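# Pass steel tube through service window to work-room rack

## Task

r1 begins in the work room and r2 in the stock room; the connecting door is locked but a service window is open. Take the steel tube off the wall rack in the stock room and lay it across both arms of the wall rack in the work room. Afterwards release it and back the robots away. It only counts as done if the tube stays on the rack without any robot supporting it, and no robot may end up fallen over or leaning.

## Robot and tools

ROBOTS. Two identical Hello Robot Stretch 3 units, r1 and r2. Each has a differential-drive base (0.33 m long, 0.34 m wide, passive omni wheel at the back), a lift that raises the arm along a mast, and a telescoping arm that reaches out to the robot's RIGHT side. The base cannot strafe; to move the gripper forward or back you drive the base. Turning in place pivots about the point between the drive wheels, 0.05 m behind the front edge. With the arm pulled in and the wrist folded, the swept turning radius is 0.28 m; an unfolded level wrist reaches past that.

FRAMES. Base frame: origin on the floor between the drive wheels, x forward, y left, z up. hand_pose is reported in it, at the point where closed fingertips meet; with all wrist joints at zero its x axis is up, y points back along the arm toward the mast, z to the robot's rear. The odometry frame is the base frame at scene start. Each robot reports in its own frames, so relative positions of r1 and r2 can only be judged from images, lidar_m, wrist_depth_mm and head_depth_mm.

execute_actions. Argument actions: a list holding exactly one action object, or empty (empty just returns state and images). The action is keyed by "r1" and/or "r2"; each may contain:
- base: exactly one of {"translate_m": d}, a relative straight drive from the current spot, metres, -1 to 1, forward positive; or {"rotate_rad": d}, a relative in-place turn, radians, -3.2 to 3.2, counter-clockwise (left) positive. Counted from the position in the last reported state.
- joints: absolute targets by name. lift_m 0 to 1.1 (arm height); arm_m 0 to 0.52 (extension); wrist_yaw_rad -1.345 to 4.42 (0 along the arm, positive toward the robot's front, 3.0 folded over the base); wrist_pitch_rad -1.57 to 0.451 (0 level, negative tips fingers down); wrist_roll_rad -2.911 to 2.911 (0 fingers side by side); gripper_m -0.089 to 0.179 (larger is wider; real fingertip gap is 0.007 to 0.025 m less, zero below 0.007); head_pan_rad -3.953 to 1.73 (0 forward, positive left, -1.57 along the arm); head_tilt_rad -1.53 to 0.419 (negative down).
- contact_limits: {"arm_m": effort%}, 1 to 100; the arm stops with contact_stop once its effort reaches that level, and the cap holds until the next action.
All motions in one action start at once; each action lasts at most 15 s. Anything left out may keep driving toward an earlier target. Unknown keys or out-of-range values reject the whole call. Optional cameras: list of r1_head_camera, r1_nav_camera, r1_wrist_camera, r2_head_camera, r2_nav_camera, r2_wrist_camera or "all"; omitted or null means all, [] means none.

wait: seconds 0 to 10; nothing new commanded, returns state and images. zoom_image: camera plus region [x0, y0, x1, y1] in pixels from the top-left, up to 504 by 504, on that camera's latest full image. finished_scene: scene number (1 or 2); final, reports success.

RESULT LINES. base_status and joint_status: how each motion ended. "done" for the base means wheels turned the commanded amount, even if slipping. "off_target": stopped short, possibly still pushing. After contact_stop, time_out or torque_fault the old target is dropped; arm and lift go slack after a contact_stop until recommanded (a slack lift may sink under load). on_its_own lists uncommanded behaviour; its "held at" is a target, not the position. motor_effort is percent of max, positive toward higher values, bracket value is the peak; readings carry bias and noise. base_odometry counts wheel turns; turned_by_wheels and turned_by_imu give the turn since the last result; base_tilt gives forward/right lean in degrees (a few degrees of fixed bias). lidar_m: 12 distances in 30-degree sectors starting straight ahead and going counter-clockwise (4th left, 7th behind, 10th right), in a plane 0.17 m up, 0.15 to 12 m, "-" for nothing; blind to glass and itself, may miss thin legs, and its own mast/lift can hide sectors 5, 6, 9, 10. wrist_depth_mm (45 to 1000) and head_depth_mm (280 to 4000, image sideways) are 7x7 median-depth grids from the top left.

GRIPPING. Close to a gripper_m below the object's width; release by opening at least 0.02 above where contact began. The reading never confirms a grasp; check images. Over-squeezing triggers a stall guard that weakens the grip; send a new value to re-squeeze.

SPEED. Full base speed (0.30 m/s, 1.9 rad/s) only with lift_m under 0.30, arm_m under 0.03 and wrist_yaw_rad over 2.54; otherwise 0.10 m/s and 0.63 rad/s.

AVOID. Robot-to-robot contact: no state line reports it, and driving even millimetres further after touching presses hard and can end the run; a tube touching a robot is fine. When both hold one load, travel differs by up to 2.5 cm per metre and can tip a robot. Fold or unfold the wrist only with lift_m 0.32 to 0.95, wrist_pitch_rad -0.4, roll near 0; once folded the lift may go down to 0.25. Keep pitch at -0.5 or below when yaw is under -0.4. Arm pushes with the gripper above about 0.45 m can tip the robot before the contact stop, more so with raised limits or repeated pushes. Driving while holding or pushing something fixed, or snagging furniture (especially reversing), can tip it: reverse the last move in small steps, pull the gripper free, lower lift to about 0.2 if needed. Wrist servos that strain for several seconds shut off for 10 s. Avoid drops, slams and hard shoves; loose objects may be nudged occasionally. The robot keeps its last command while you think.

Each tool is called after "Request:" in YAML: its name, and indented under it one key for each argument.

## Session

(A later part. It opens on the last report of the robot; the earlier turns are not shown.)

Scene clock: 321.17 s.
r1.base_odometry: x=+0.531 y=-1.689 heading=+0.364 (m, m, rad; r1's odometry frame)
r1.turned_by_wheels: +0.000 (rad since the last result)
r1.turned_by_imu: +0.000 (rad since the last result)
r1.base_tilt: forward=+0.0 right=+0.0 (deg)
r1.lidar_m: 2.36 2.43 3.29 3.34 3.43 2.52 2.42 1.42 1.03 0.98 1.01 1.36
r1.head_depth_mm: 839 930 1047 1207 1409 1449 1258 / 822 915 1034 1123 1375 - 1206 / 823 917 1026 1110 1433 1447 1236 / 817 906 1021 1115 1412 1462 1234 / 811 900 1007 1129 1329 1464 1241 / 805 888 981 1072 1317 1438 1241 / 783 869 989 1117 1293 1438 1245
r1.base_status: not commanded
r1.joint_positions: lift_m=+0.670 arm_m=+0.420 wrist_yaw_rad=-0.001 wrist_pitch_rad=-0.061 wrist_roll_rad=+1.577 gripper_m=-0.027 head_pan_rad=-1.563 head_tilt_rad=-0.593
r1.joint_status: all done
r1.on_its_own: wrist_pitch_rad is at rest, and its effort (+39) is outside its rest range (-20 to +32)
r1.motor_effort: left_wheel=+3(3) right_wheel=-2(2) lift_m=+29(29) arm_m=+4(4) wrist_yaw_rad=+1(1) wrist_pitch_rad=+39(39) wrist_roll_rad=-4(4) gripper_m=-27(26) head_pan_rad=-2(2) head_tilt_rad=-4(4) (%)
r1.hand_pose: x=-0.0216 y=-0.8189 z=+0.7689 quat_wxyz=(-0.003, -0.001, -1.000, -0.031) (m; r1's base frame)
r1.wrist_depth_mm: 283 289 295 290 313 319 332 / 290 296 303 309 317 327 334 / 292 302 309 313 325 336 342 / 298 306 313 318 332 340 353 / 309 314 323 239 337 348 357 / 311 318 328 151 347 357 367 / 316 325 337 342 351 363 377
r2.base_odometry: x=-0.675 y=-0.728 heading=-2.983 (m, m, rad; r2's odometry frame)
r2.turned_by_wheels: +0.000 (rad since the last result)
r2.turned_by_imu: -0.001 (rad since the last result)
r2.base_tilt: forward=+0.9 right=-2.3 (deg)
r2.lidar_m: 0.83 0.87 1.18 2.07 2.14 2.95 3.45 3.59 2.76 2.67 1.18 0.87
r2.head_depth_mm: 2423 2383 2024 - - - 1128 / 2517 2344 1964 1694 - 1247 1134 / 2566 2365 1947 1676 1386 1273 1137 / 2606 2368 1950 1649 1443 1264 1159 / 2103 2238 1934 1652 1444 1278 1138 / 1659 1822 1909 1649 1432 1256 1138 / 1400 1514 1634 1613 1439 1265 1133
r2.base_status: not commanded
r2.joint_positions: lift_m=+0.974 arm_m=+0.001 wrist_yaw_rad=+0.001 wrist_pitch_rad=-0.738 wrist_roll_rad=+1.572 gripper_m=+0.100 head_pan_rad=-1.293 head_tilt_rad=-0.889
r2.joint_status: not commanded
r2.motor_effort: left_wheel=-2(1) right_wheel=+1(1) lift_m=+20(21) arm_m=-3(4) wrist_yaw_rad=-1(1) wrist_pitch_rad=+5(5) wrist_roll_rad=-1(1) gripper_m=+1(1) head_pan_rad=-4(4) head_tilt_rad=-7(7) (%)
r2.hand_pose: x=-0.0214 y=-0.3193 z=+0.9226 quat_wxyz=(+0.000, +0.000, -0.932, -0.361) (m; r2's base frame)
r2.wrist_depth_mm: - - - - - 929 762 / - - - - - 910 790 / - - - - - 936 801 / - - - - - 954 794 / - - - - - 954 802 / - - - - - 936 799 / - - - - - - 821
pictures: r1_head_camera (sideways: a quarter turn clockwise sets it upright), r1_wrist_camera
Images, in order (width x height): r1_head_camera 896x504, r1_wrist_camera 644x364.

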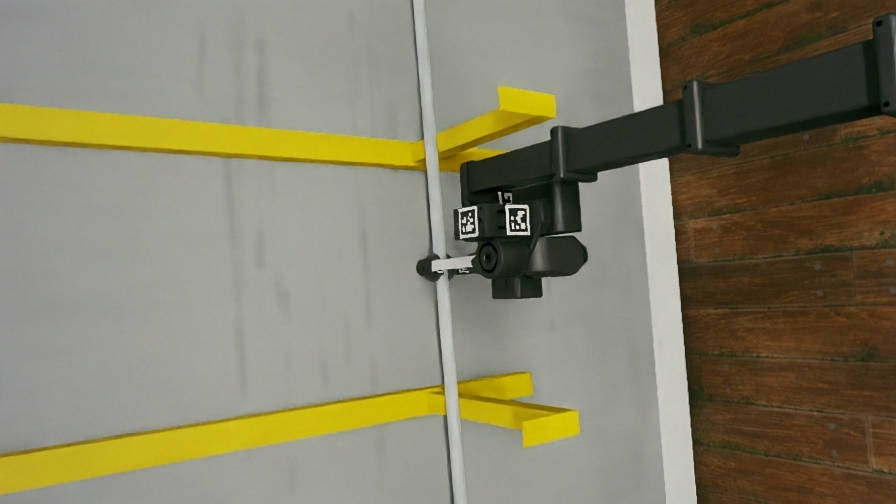

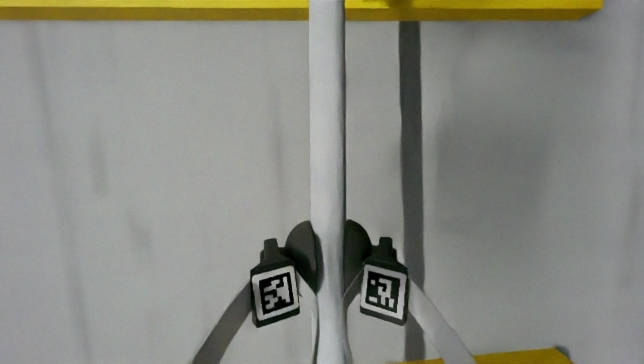

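Request:
execute_actions:
  actions:
    - {"r1":{"joints":{"lift_m":0.635}}}
  cameras: ["r1_head_camera"]

Scene clock: 324.13 s.
r1.base_odometry: x=+0.531 y=-1.689 heading=+0.364 (m, m, rad; r1's odometry frame)
r1.turned_by_wheels: +0.000 (rad since the last result)
r1.turned_by_imu: +0.000 (rad since the last result)
r1.base_tilt: forward=+0.0 right=+0.1 (deg)
r1.lidar_m: 2.36 2.43 3.28 3.35 3.45 2.52 2.41 1.42 1.02 0.98 1.01 1.36
r1.head_depth_mm: 837 932 1051 1201 1400 1451 1232 / 822 913 1035 1123 1385 1489 - / 825 911 1026 1147 - 1455 1231 / 819 907 1020 1141 1419 1456 1241 / 810 900 1007 1122 1331 1467 1240 / 803 884 984 1077 1315 1439 1238 / 783 870 982 1100 1292 1432 1238
r1.base_status: not commanded
r1.joint_positions: lift_m=+0.635 arm_m=+0.420 wrist_yaw_rad=-0.001 wrist_pitch_rad=-0.061 wrist_roll_rad=+1.577 gripper_m=-0.027 head_pan_rad=-1.563 head_tilt_rad=-0.593
r1.joint_status: all done
r1.on_its_own: wrist_pitch_rad is at rest, and its effort (+39) is outside its rest range (-20 to +32)
r1.motor_effort: left_wheel=+3(3) right_wheel=-2(2) lift_m=+29(29) arm_m=+4(4) wrist_yaw_rad=+1(0) wrist_pitch_rad=+39(39) wrist_roll_rad=-4(4) gripper_m=-26(27) head_pan_rad=-2(2) head_tilt_rad=-4(5) (%)
r1.hand_pose: x=-0.0216 y=-0.8190 z=+0.7340 quat_wxyz=(-0.003, -0.001, -1.000, -0.031) (m; r1's base frame)
r1.wrist_depth_mm: 280 289 294 276 311 320 332 / 290 296 303 309 321 327 337 / 296 303 308 315 325 336 342 / 299 306 315 321 332 339 353 / 307 313 324 237 339 351 357 / 313 318 327 153 352 360 365 / 317 321 340 340 355 365 377
r2.base_odometry: x=-0.675 y=-0.728 heading=-2.983 (m, m, rad; r2's odometry frame)
r2.turned_by_wheels: +0.000 (rad since the last result)
r2.turned_by_imu: -0.001 (rad since the last result)
r2.base_tilt: forward=+0.9 right=-2.2 (deg)
r2.lidar_m: 0.84 0.87 1.19 2.06 2.15 2.93 3.45 3.58 2.76 2.67 1.18 0.87
r2.head_depth_mm: 2419 2370 1996 - - - 1140 / 2487 2373 1945 1682 - 1255 1134 / 2582 2370 1970 1677 1400 1267 1140 / 2615 2385 1959 1657 1430 1270 1145 / 2117 2247 1939 1652 1442 1274 1140 / 1670 1825 1895 1642 1437 1271 1135 / 1414 1508 1634 1624 1440 1268 1135
r2.base_status: not commanded
r2.joint_positions: lift_m=+0.974 arm_m=+0.001 wrist_yaw_rad=+0.001 wrist_pitch_rad=-0.738 wrist_roll_rad=+1.572 gripper_m=+0.100 head_pan_rad=-1.293 head_tilt_rad=-0.889
r2.joint_status: not commanded
r2.motor_effort: left_wheel=-3(2) right_wheel=+1(1) lift_m=+20(21) arm_m=-3(3) wrist_yaw_rad=-1(1) wrist_pitch_rad=+5(5) wrist_roll_rad=-1(1) gripper_m=+0(0) head_pan_rad=-4(4) head_tilt_rad=-7(7) (%)
r2.hand_pose: x=-0.0214 y=-0.3193 z=+0.9226 quat_wxyz=(+0.000, +0.000, -0.932, -0.361) (m; r2's base frame)
r2.wrist_depth_mm: - - - - - 918 760 / - - - - - 904 777 / - - - - - 931 787 / - - - - - 930 792 / - - - - - 943 825 / - - - - - 916 816 / - - - - - - 821
pictures: r1_head_camera (sideways: a quarter turn clockwise sets it upright)
Images, in order (width x height): r1_head_camera 896x504.

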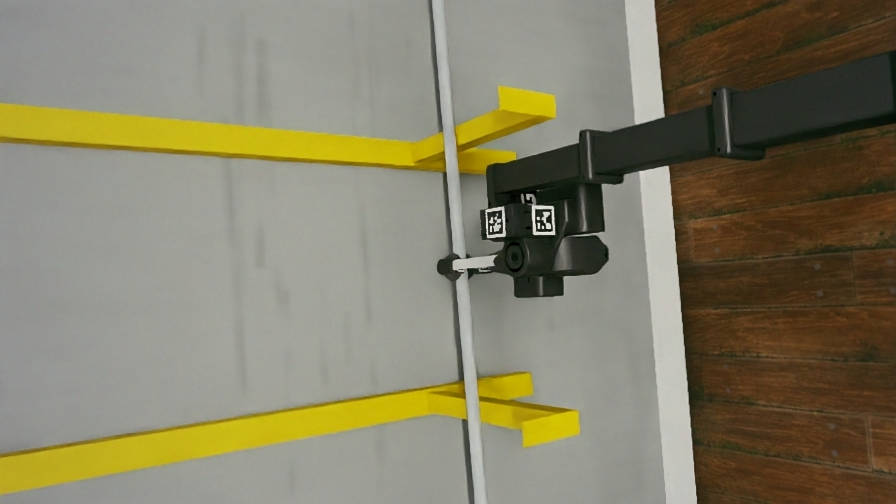

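Request:
execute_actions:
  actions:
    - {"r1":{"joints":{"lift_m":0.615}}}
  cameras: ["r1_head_camera"]

Scene clock: 326.07 s.
r1.base_odometry: x=+0.531 y=-1.689 heading=+0.364 (m, m, rad; r1's odometry frame)
r1.turned_by_wheels: +0.000 (rad since the last result)
r1.turned_by_imu: +0.000 (rad since the last result)
r1.base_tilt: forward=-0.1 right=+0.0 (deg)
r1.lidar_m: 2.35 2.43 3.28 3.34 3.45 2.51 2.42 1.42 1.02 0.98 1.02 1.36
r1.head_depth_mm: 839 937 1051 1204 1411 1446 1232 / 819 916 1043 1126 1376 1488 - / 823 911 1029 1147 - 1454 1235 / 815 909 1020 1129 1424 1459 1236 / 809 899 1005 1125 1328 1466 1241 / 807 886 979 1076 1311 1431 1244 / 783 870 986 1098 1294 1425 1243
r1.base_status: not commanded
r1.joint_positions: lift_m=+0.615 arm_m=+0.420 wrist_yaw_rad=-0.001 wrist_pitch_rad=-0.024 wrist_roll_rad=+1.570 gripper_m=-0.027 head_pan_rad=-1.563 head_tilt_rad=-0.593
r1.joint_status: all done
r1.motor_effort: left_wheel=+3(3) right_wheel=-2(2) lift_m=+27(29) arm_m=+4(4) wrist_yaw_rad=+2(1) wrist_pitch_rad=+24(39) wrist_roll_rad=-1(4) gripper_m=-24(27) head_pan_rad=-2(2) head_tilt_rad=-4(6) (%)
r1.hand_pose: x=-0.0216 y=-0.8202 z=+0.7233 quat_wxyz=(+0.001, +0.000, -1.000, -0.013) (m; r1's base frame)
r1.wrist_depth_mm: 290 292 298 293 306 310 314 / 296 300 303 306 313 318 323 / 300 307 312 312 321 325 329 / 310 309 321 317 323 330 338 / 312 317 322 153 334 337 344 / 318 319 329 154 340 343 354 / 331 332 339 337 351 350 357
r2.base_odometry: x=-0.675 y=-0.728 heading=-2.983 (m, m, rad; r2's odometry frame)
r2.turned_by_wheels: +0.000 (rad since the last result)
r2.turned_by_imu: +0.000 (rad since the last result)
r2.base_tilt: forward=+0.8 right=-2.2 (deg)
r2.lidar_m: 0.84 0.87 1.19 2.06 2.14 2.94 3.46 3.57 2.76 2.66 1.18 0.87
r2.head_depth_mm: 2411 2387 1975 - - - 1139 / 2479 2393 1958 1696 - 1246 1139 / 2605 2366 1945 1657 1396 1277 1133 / 2623 2351 1956 1667 1443 1276 1157 / 2150 2235 1957 1658 1427 1269 1134 / 1677 1839 1892 1642 1436 1273 1134 / 1398 1503 1648 1614 1432 1266 1136
r2.base_status: not commanded
r2.joint_positions: lift_m=+0.974 arm_m=+0.001 wrist_yaw_rad=+0.001 wrist_pitch_rad=-0.738 wrist_roll_rad=+1.572 gripper_m=+0.100 head_pan_rad=-1.293 head_tilt_rad=-0.889
r2.joint_status: not commanded
r2.motor_effort: left_wheel=-2(2) right_wheel=+1(1) lift_m=+20(21) arm_m=-3(2) wrist_yaw_rad=-1(1) wrist_pitch_rad=+5(5) wrist_roll_rad=-1(1) gripper_m=+1(0) head_pan_rad=-4(4) head_tilt_rad=-7(7) (%)
r2.hand_pose: x=-0.0214 y=-0.3193 z=+0.9226 quat_wxyz=(+0.000, +0.000, -0.932, -0.361) (m; r2's base frame)
r2.wrist_depth_mm: - - - - - 901 765 / - - - - - 923 790 / - - - - - 947 787 / - - - - - 947 797 / - - - - - 950 819 / - - - - - 925 819 / - - - - - - 828
pictures: r1_head_camera (sideways: a quarter turn clockwise sets it upright)
Images, in order (width x height): r1_head_camera 896x504.

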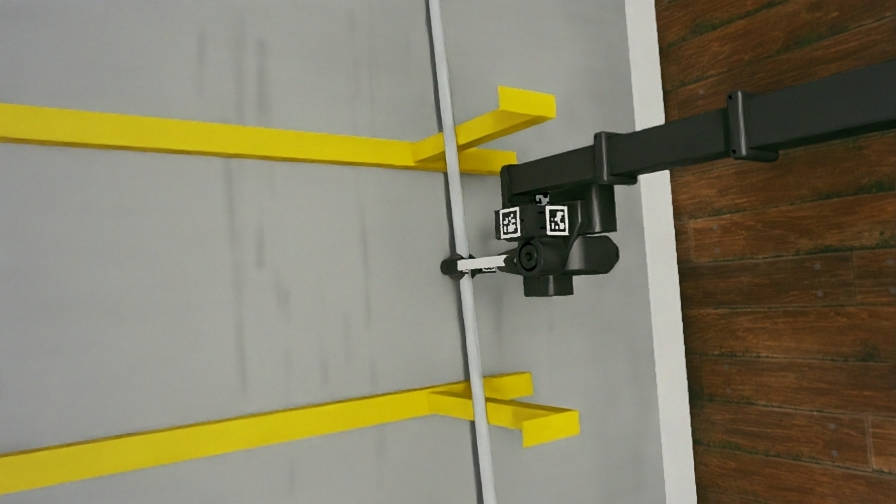

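Request:
execute_actions:
  actions:
    - {"r1":{"joints":{"lift_m":0.605,"gripper_m":0.09}}}
  cameras: ["r1_wrist_camera"]

Request:
execute_actions:
  actions:
    - {"r1":{"joints":{"arm_m":0.0}}}
  cameras: ["r1_head_camera","r1_nav_camera"]

Scene clock: 329.87 s.
r1.base_odometry: x=+0.531 y=-1.689 heading=+0.364 (m, m, rad; r1's odometry frame)
r1.turned_by_wheels: +0.000 (rad since the last result)
r1.turned_by_imu: +0.000 (rad since the last result)
r1.base_tilt: forward=-0.1 right=+0.1 (deg)
r1.lidar_m: 2.36 2.44 3.25 3.34 3.45 2.53 2.41 1.42 1.03 0.98 1.01 1.36
r1.head_depth_mm: 839 933 1052 1207 1399 1445 1228 / 822 909 1042 1126 1389 1489 - / 824 914 1024 1168 - 1461 1229 / 816 909 1016 1138 - 1468 1232 / 812 899 1007 1122 1335 1462 1245 / 804 885 986 1088 1305 1435 1243 / 782 870 984 1102 1289 1433 1237
r1.base_status: not commanded
r1.joint_positions: lift_m=+0.605 arm_m=+0.420 wrist_yaw_rad=-0.001 wrist_pitch_rad=+0.003 wrist_roll_rad=+1.570 gripper_m=+0.090 head_pan_rad=-1.563 head_tilt_rad=-0.593
r1.joint_status: all done
r1.motor_effort: left_wheel=+3(3) right_wheel=-2(2) lift_m=+24(26) arm_m=+4(4) wrist_yaw_rad=+2(1) wrist_pitch_rad=+12(23) wrist_roll_rad=+0(1) gripper_m=+1(99) head_pan_rad=-2(2) head_tilt_rad=-5(5) (%)
r1.hand_pose: x=-0.0216 y=-0.8210 z=+0.7204 quat_wxyz=(+0.001, +0.000, -1.000, +0.001) (m; r1's base frame)
r1.wrist_depth_mm: 299 299 300 272 302 307 304 / 298 305 304 305 310 312 314 / 307 307 312 313 317 319 323 / 313 312 318 319 322 326 327 / 318 324 325 326 330 332 334 / 326 330 331 333 338 338 341 / 333 337 337 335 349 348 350
r2.base_odometry: x=-0.675 y=-0.728 heading=-2.983 (m, m, rad; r2's odometry frame)
r2.turned_by_wheels: +0.000 (rad since the last result)
r2.turned_by_imu: -0.001 (rad since the last result)
r2.base_tilt: forward=+1.0 right=-2.2 (deg)
r2.lidar_m: 0.83 0.87 1.19 2.07 2.14 2.94 3.45 3.56 2.76 2.66 1.18 0.87
r2.head_depth_mm: 2442 2398 2020 - - - 1139 / 2501 2367 1947 1691 - 1247 1143 / 2564 2363 1958 1668 1400 1275 1139 / 2636 2353 1948 1645 1439 1270 1150 / 2108 2219 1934 1655 1425 1273 1143 / 1669 1850 1892 1643 1431 1270 1130 / 1401 1504 1634 1606 1428 1261 1135
r2.base_status: not commanded
r2.joint_positions: lift_m=+0.974 arm_m=+0.001 wrist_yaw_rad=+0.001 wrist_pitch_rad=-0.738 wrist_roll_rad=+1.572 gripper_m=+0.100 head_pan_rad=-1.293 head_tilt_rad=-0.889
r2.joint_status: not commanded
r2.motor_effort: left_wheel=-2(2) right_wheel=+1(1) lift_m=+20(21) arm_m=-3(3) wrist_yaw_rad=-1(1) wrist_pitch_rad=+5(5) wrist_roll_rad=-1(1) gripper_m=+0(0) head_pan_rad=-4(4) head_tilt_rad=-7(7) (%)
r2.hand_pose: x=-0.0214 y=-0.3193 z=+0.9226 quat_wxyz=(+0.000, +0.000, -0.932, -0.361) (m; r2's base frame)
r2.wrist_depth_mm: - - - - - 925 764 / - - - - - 925 786 / - - - - - 939 788 / - - - - - 964 798 / - - - - - 943 815 / - - - - - 924 809 / - - - - - - 831
pictures: r1_wrist_camera
Images, in order (width x height): r1_wrist_camera 644x364.

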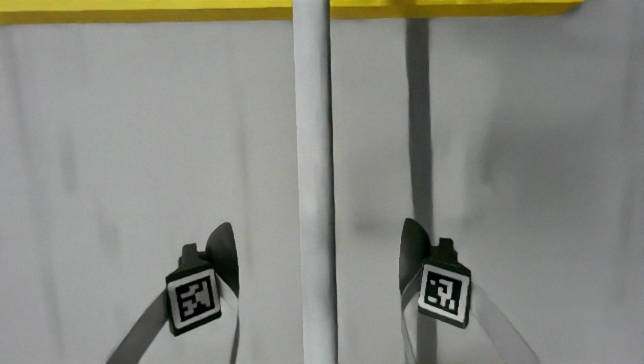

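Scene clock: 334.17 s.
r1.base_odometry: x=+0.531 y=-1.689 heading=+0.364 (m, m, rad; r1's odometry frame)
r1.turned_by_wheels: +0.000 (rad since the last result)
r1.turned_by_imu: +0.000 (rad since the last result)
r1.base_tilt: forward=+0.0 right=+0.0 (deg)
r1.lidar_m: 2.35 2.43 3.27 3.34 3.44 2.52 2.42 1.42 1.02 0.98 1.01 1.37
r1.head_depth_mm: 838 932 1047 1203 1405 1454 1231 / 819 913 1038 1129 1388 1462 1235 / 824 915 1020 1165 1361 1451 1235 / 820 910 1020 1141 1349 1467 1247 / 810 902 1010 1127 1329 1456 1242 / 804 886 982 1087 1316 1444 1237 / 786 867 985 1104 1289 1433 1242
r1.base_status: not commanded
r1.joint_positions: lift_m=+0.605 arm_m=+0.000 wrist_yaw_rad=-0.001 wrist_pitch_rad=+0.003 wrist_roll_rad=+1.570 gripper_m=+0.090 head_pan_rad=-1.563 head_tilt_rad=-0.593
r1.joint_status: all done
r1.motor_effort: left_wheel=+3(3) right_wheel=-2(2) lift_m=+23(24) arm_m=-4(5) wrist_yaw_rad=+1(1) wrist_pitch_rad=+12(12) wrist_roll_rad=-1(0) gripper_m=+0(1) head_pan_rad=-2(2) head_tilt_rad=-3(4) (%)
r1.hand_pose: x=-0.0216 y=-0.4016 z=+0.7205 quat_wxyz=(+0.001, +0.000, -1.000, +0.001) (m; r1's base frame)
r1.wrist_depth_mm: 684 682 703 684 718 697 701 / 686 677 691 693 719 723 720 / 709 715 716 717 737 734 729 / 728 743 737 736 739 754 733 / 737 740 759 750 755 758 761 / 753 769 755 766 779 766 774 / 781 800 785 785 800 800 783
r2.base_odometry: x=-0.675 y=-0.728 heading=-2.983 (m, m, rad; r2's odometry frame)
r2.turned_by_wheels: +0.000 (rad since the last result)
r2.turned_by_imu: -0.001 (rad since the last result)
r2.base_tilt: forward=+0.7 right=-2.0 (deg)
r2.lidar_m: 0.83 0.87 1.19 2.06 2.15 2.94 3.45 3.60 2.77 2.66 1.18 0.86
r2.head_depth_mm: 2434 2372 2019 - - - 1140 / 2496 2359 1949 1694 - 1244 1141 / 2560 2369 1948 1660 1397 1268 1137 / 2631 2395 1951 1645 1436 1275 1151 / 2110 2224 1943 1645 1431 1256 1133 / 1670 1850 1889 1639 1430 1267 1136 / 1398 1515 1642 1616 1430 1270 1131
r2.base_status: not commanded
r2.joint_positions: lift_m=+0.974 arm_m=+0.001 wrist_yaw_rad=+0.001 wrist_pitch_rad=-0.738 wrist_roll_rad=+1.572 gripper_m=+0.100 head_pan_rad=-1.293 head_tilt_rad=-0.889
r2.joint_status: not commanded
r2.motor_effort: left_wheel=-3(2) right_wheel=+1(1) lift_m=+20(21) arm_m=-2(3) wrist_yaw_rad=-1(1) wrist_pitch_rad=+5(5) wrist_roll_rad=-1(1) gripper_m=+1(0) head_pan_rad=-4(4) head_tilt_rad=-7(7) (%)
r2.hand_pose: x=-0.0214 y=-0.3193 z=+0.9226 quat_wxyz=(+0.000, +0.000, -0.932, -0.361) (m; r2's base frame)
r2.wrist_depth_mm: - - - - - 913 760 / - - - - - 913 766 / - - - - - 945 786 / - - - - - 952 790 / - - - - - 932 813 / - - - - - 931 813 / - - - - - - 835
pictures: r1_head_camera (sideways: a quarter turn clockwise sets it upright), r1_nav_camera (sideways: a quarter turn counterclockwise sets it upright)
Images, in order (width x height): r1_head_camera 896x504, r1_nav_camera 672x504.

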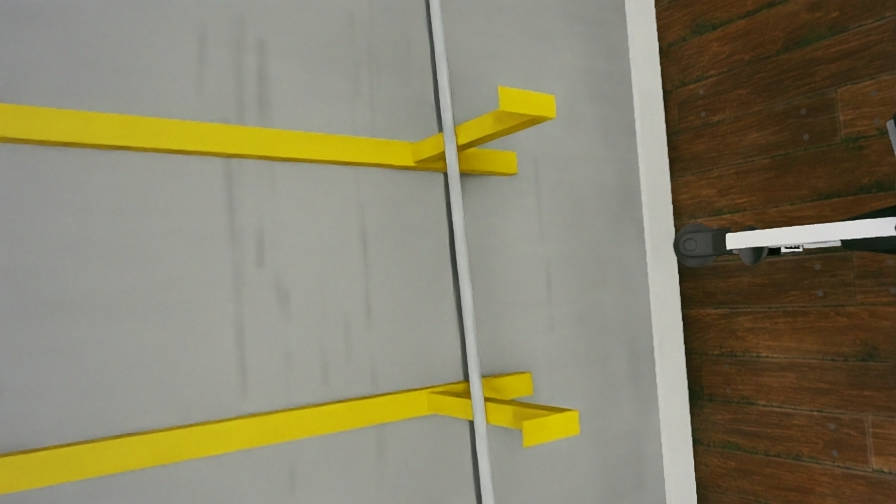

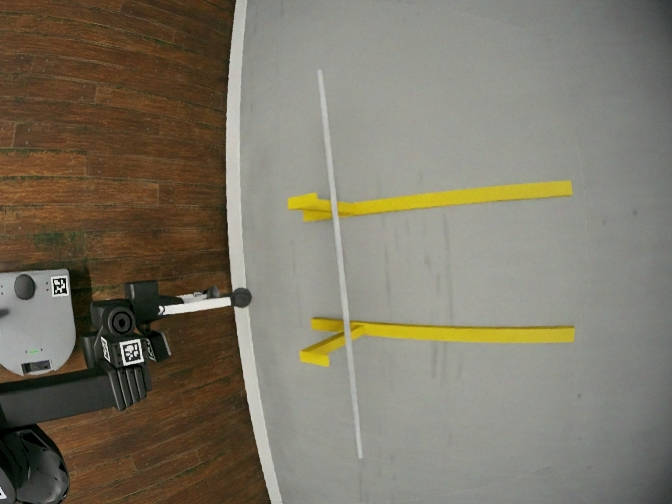

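Request:
finished_scene:
  scene: 1

The scene is finished: the task was done.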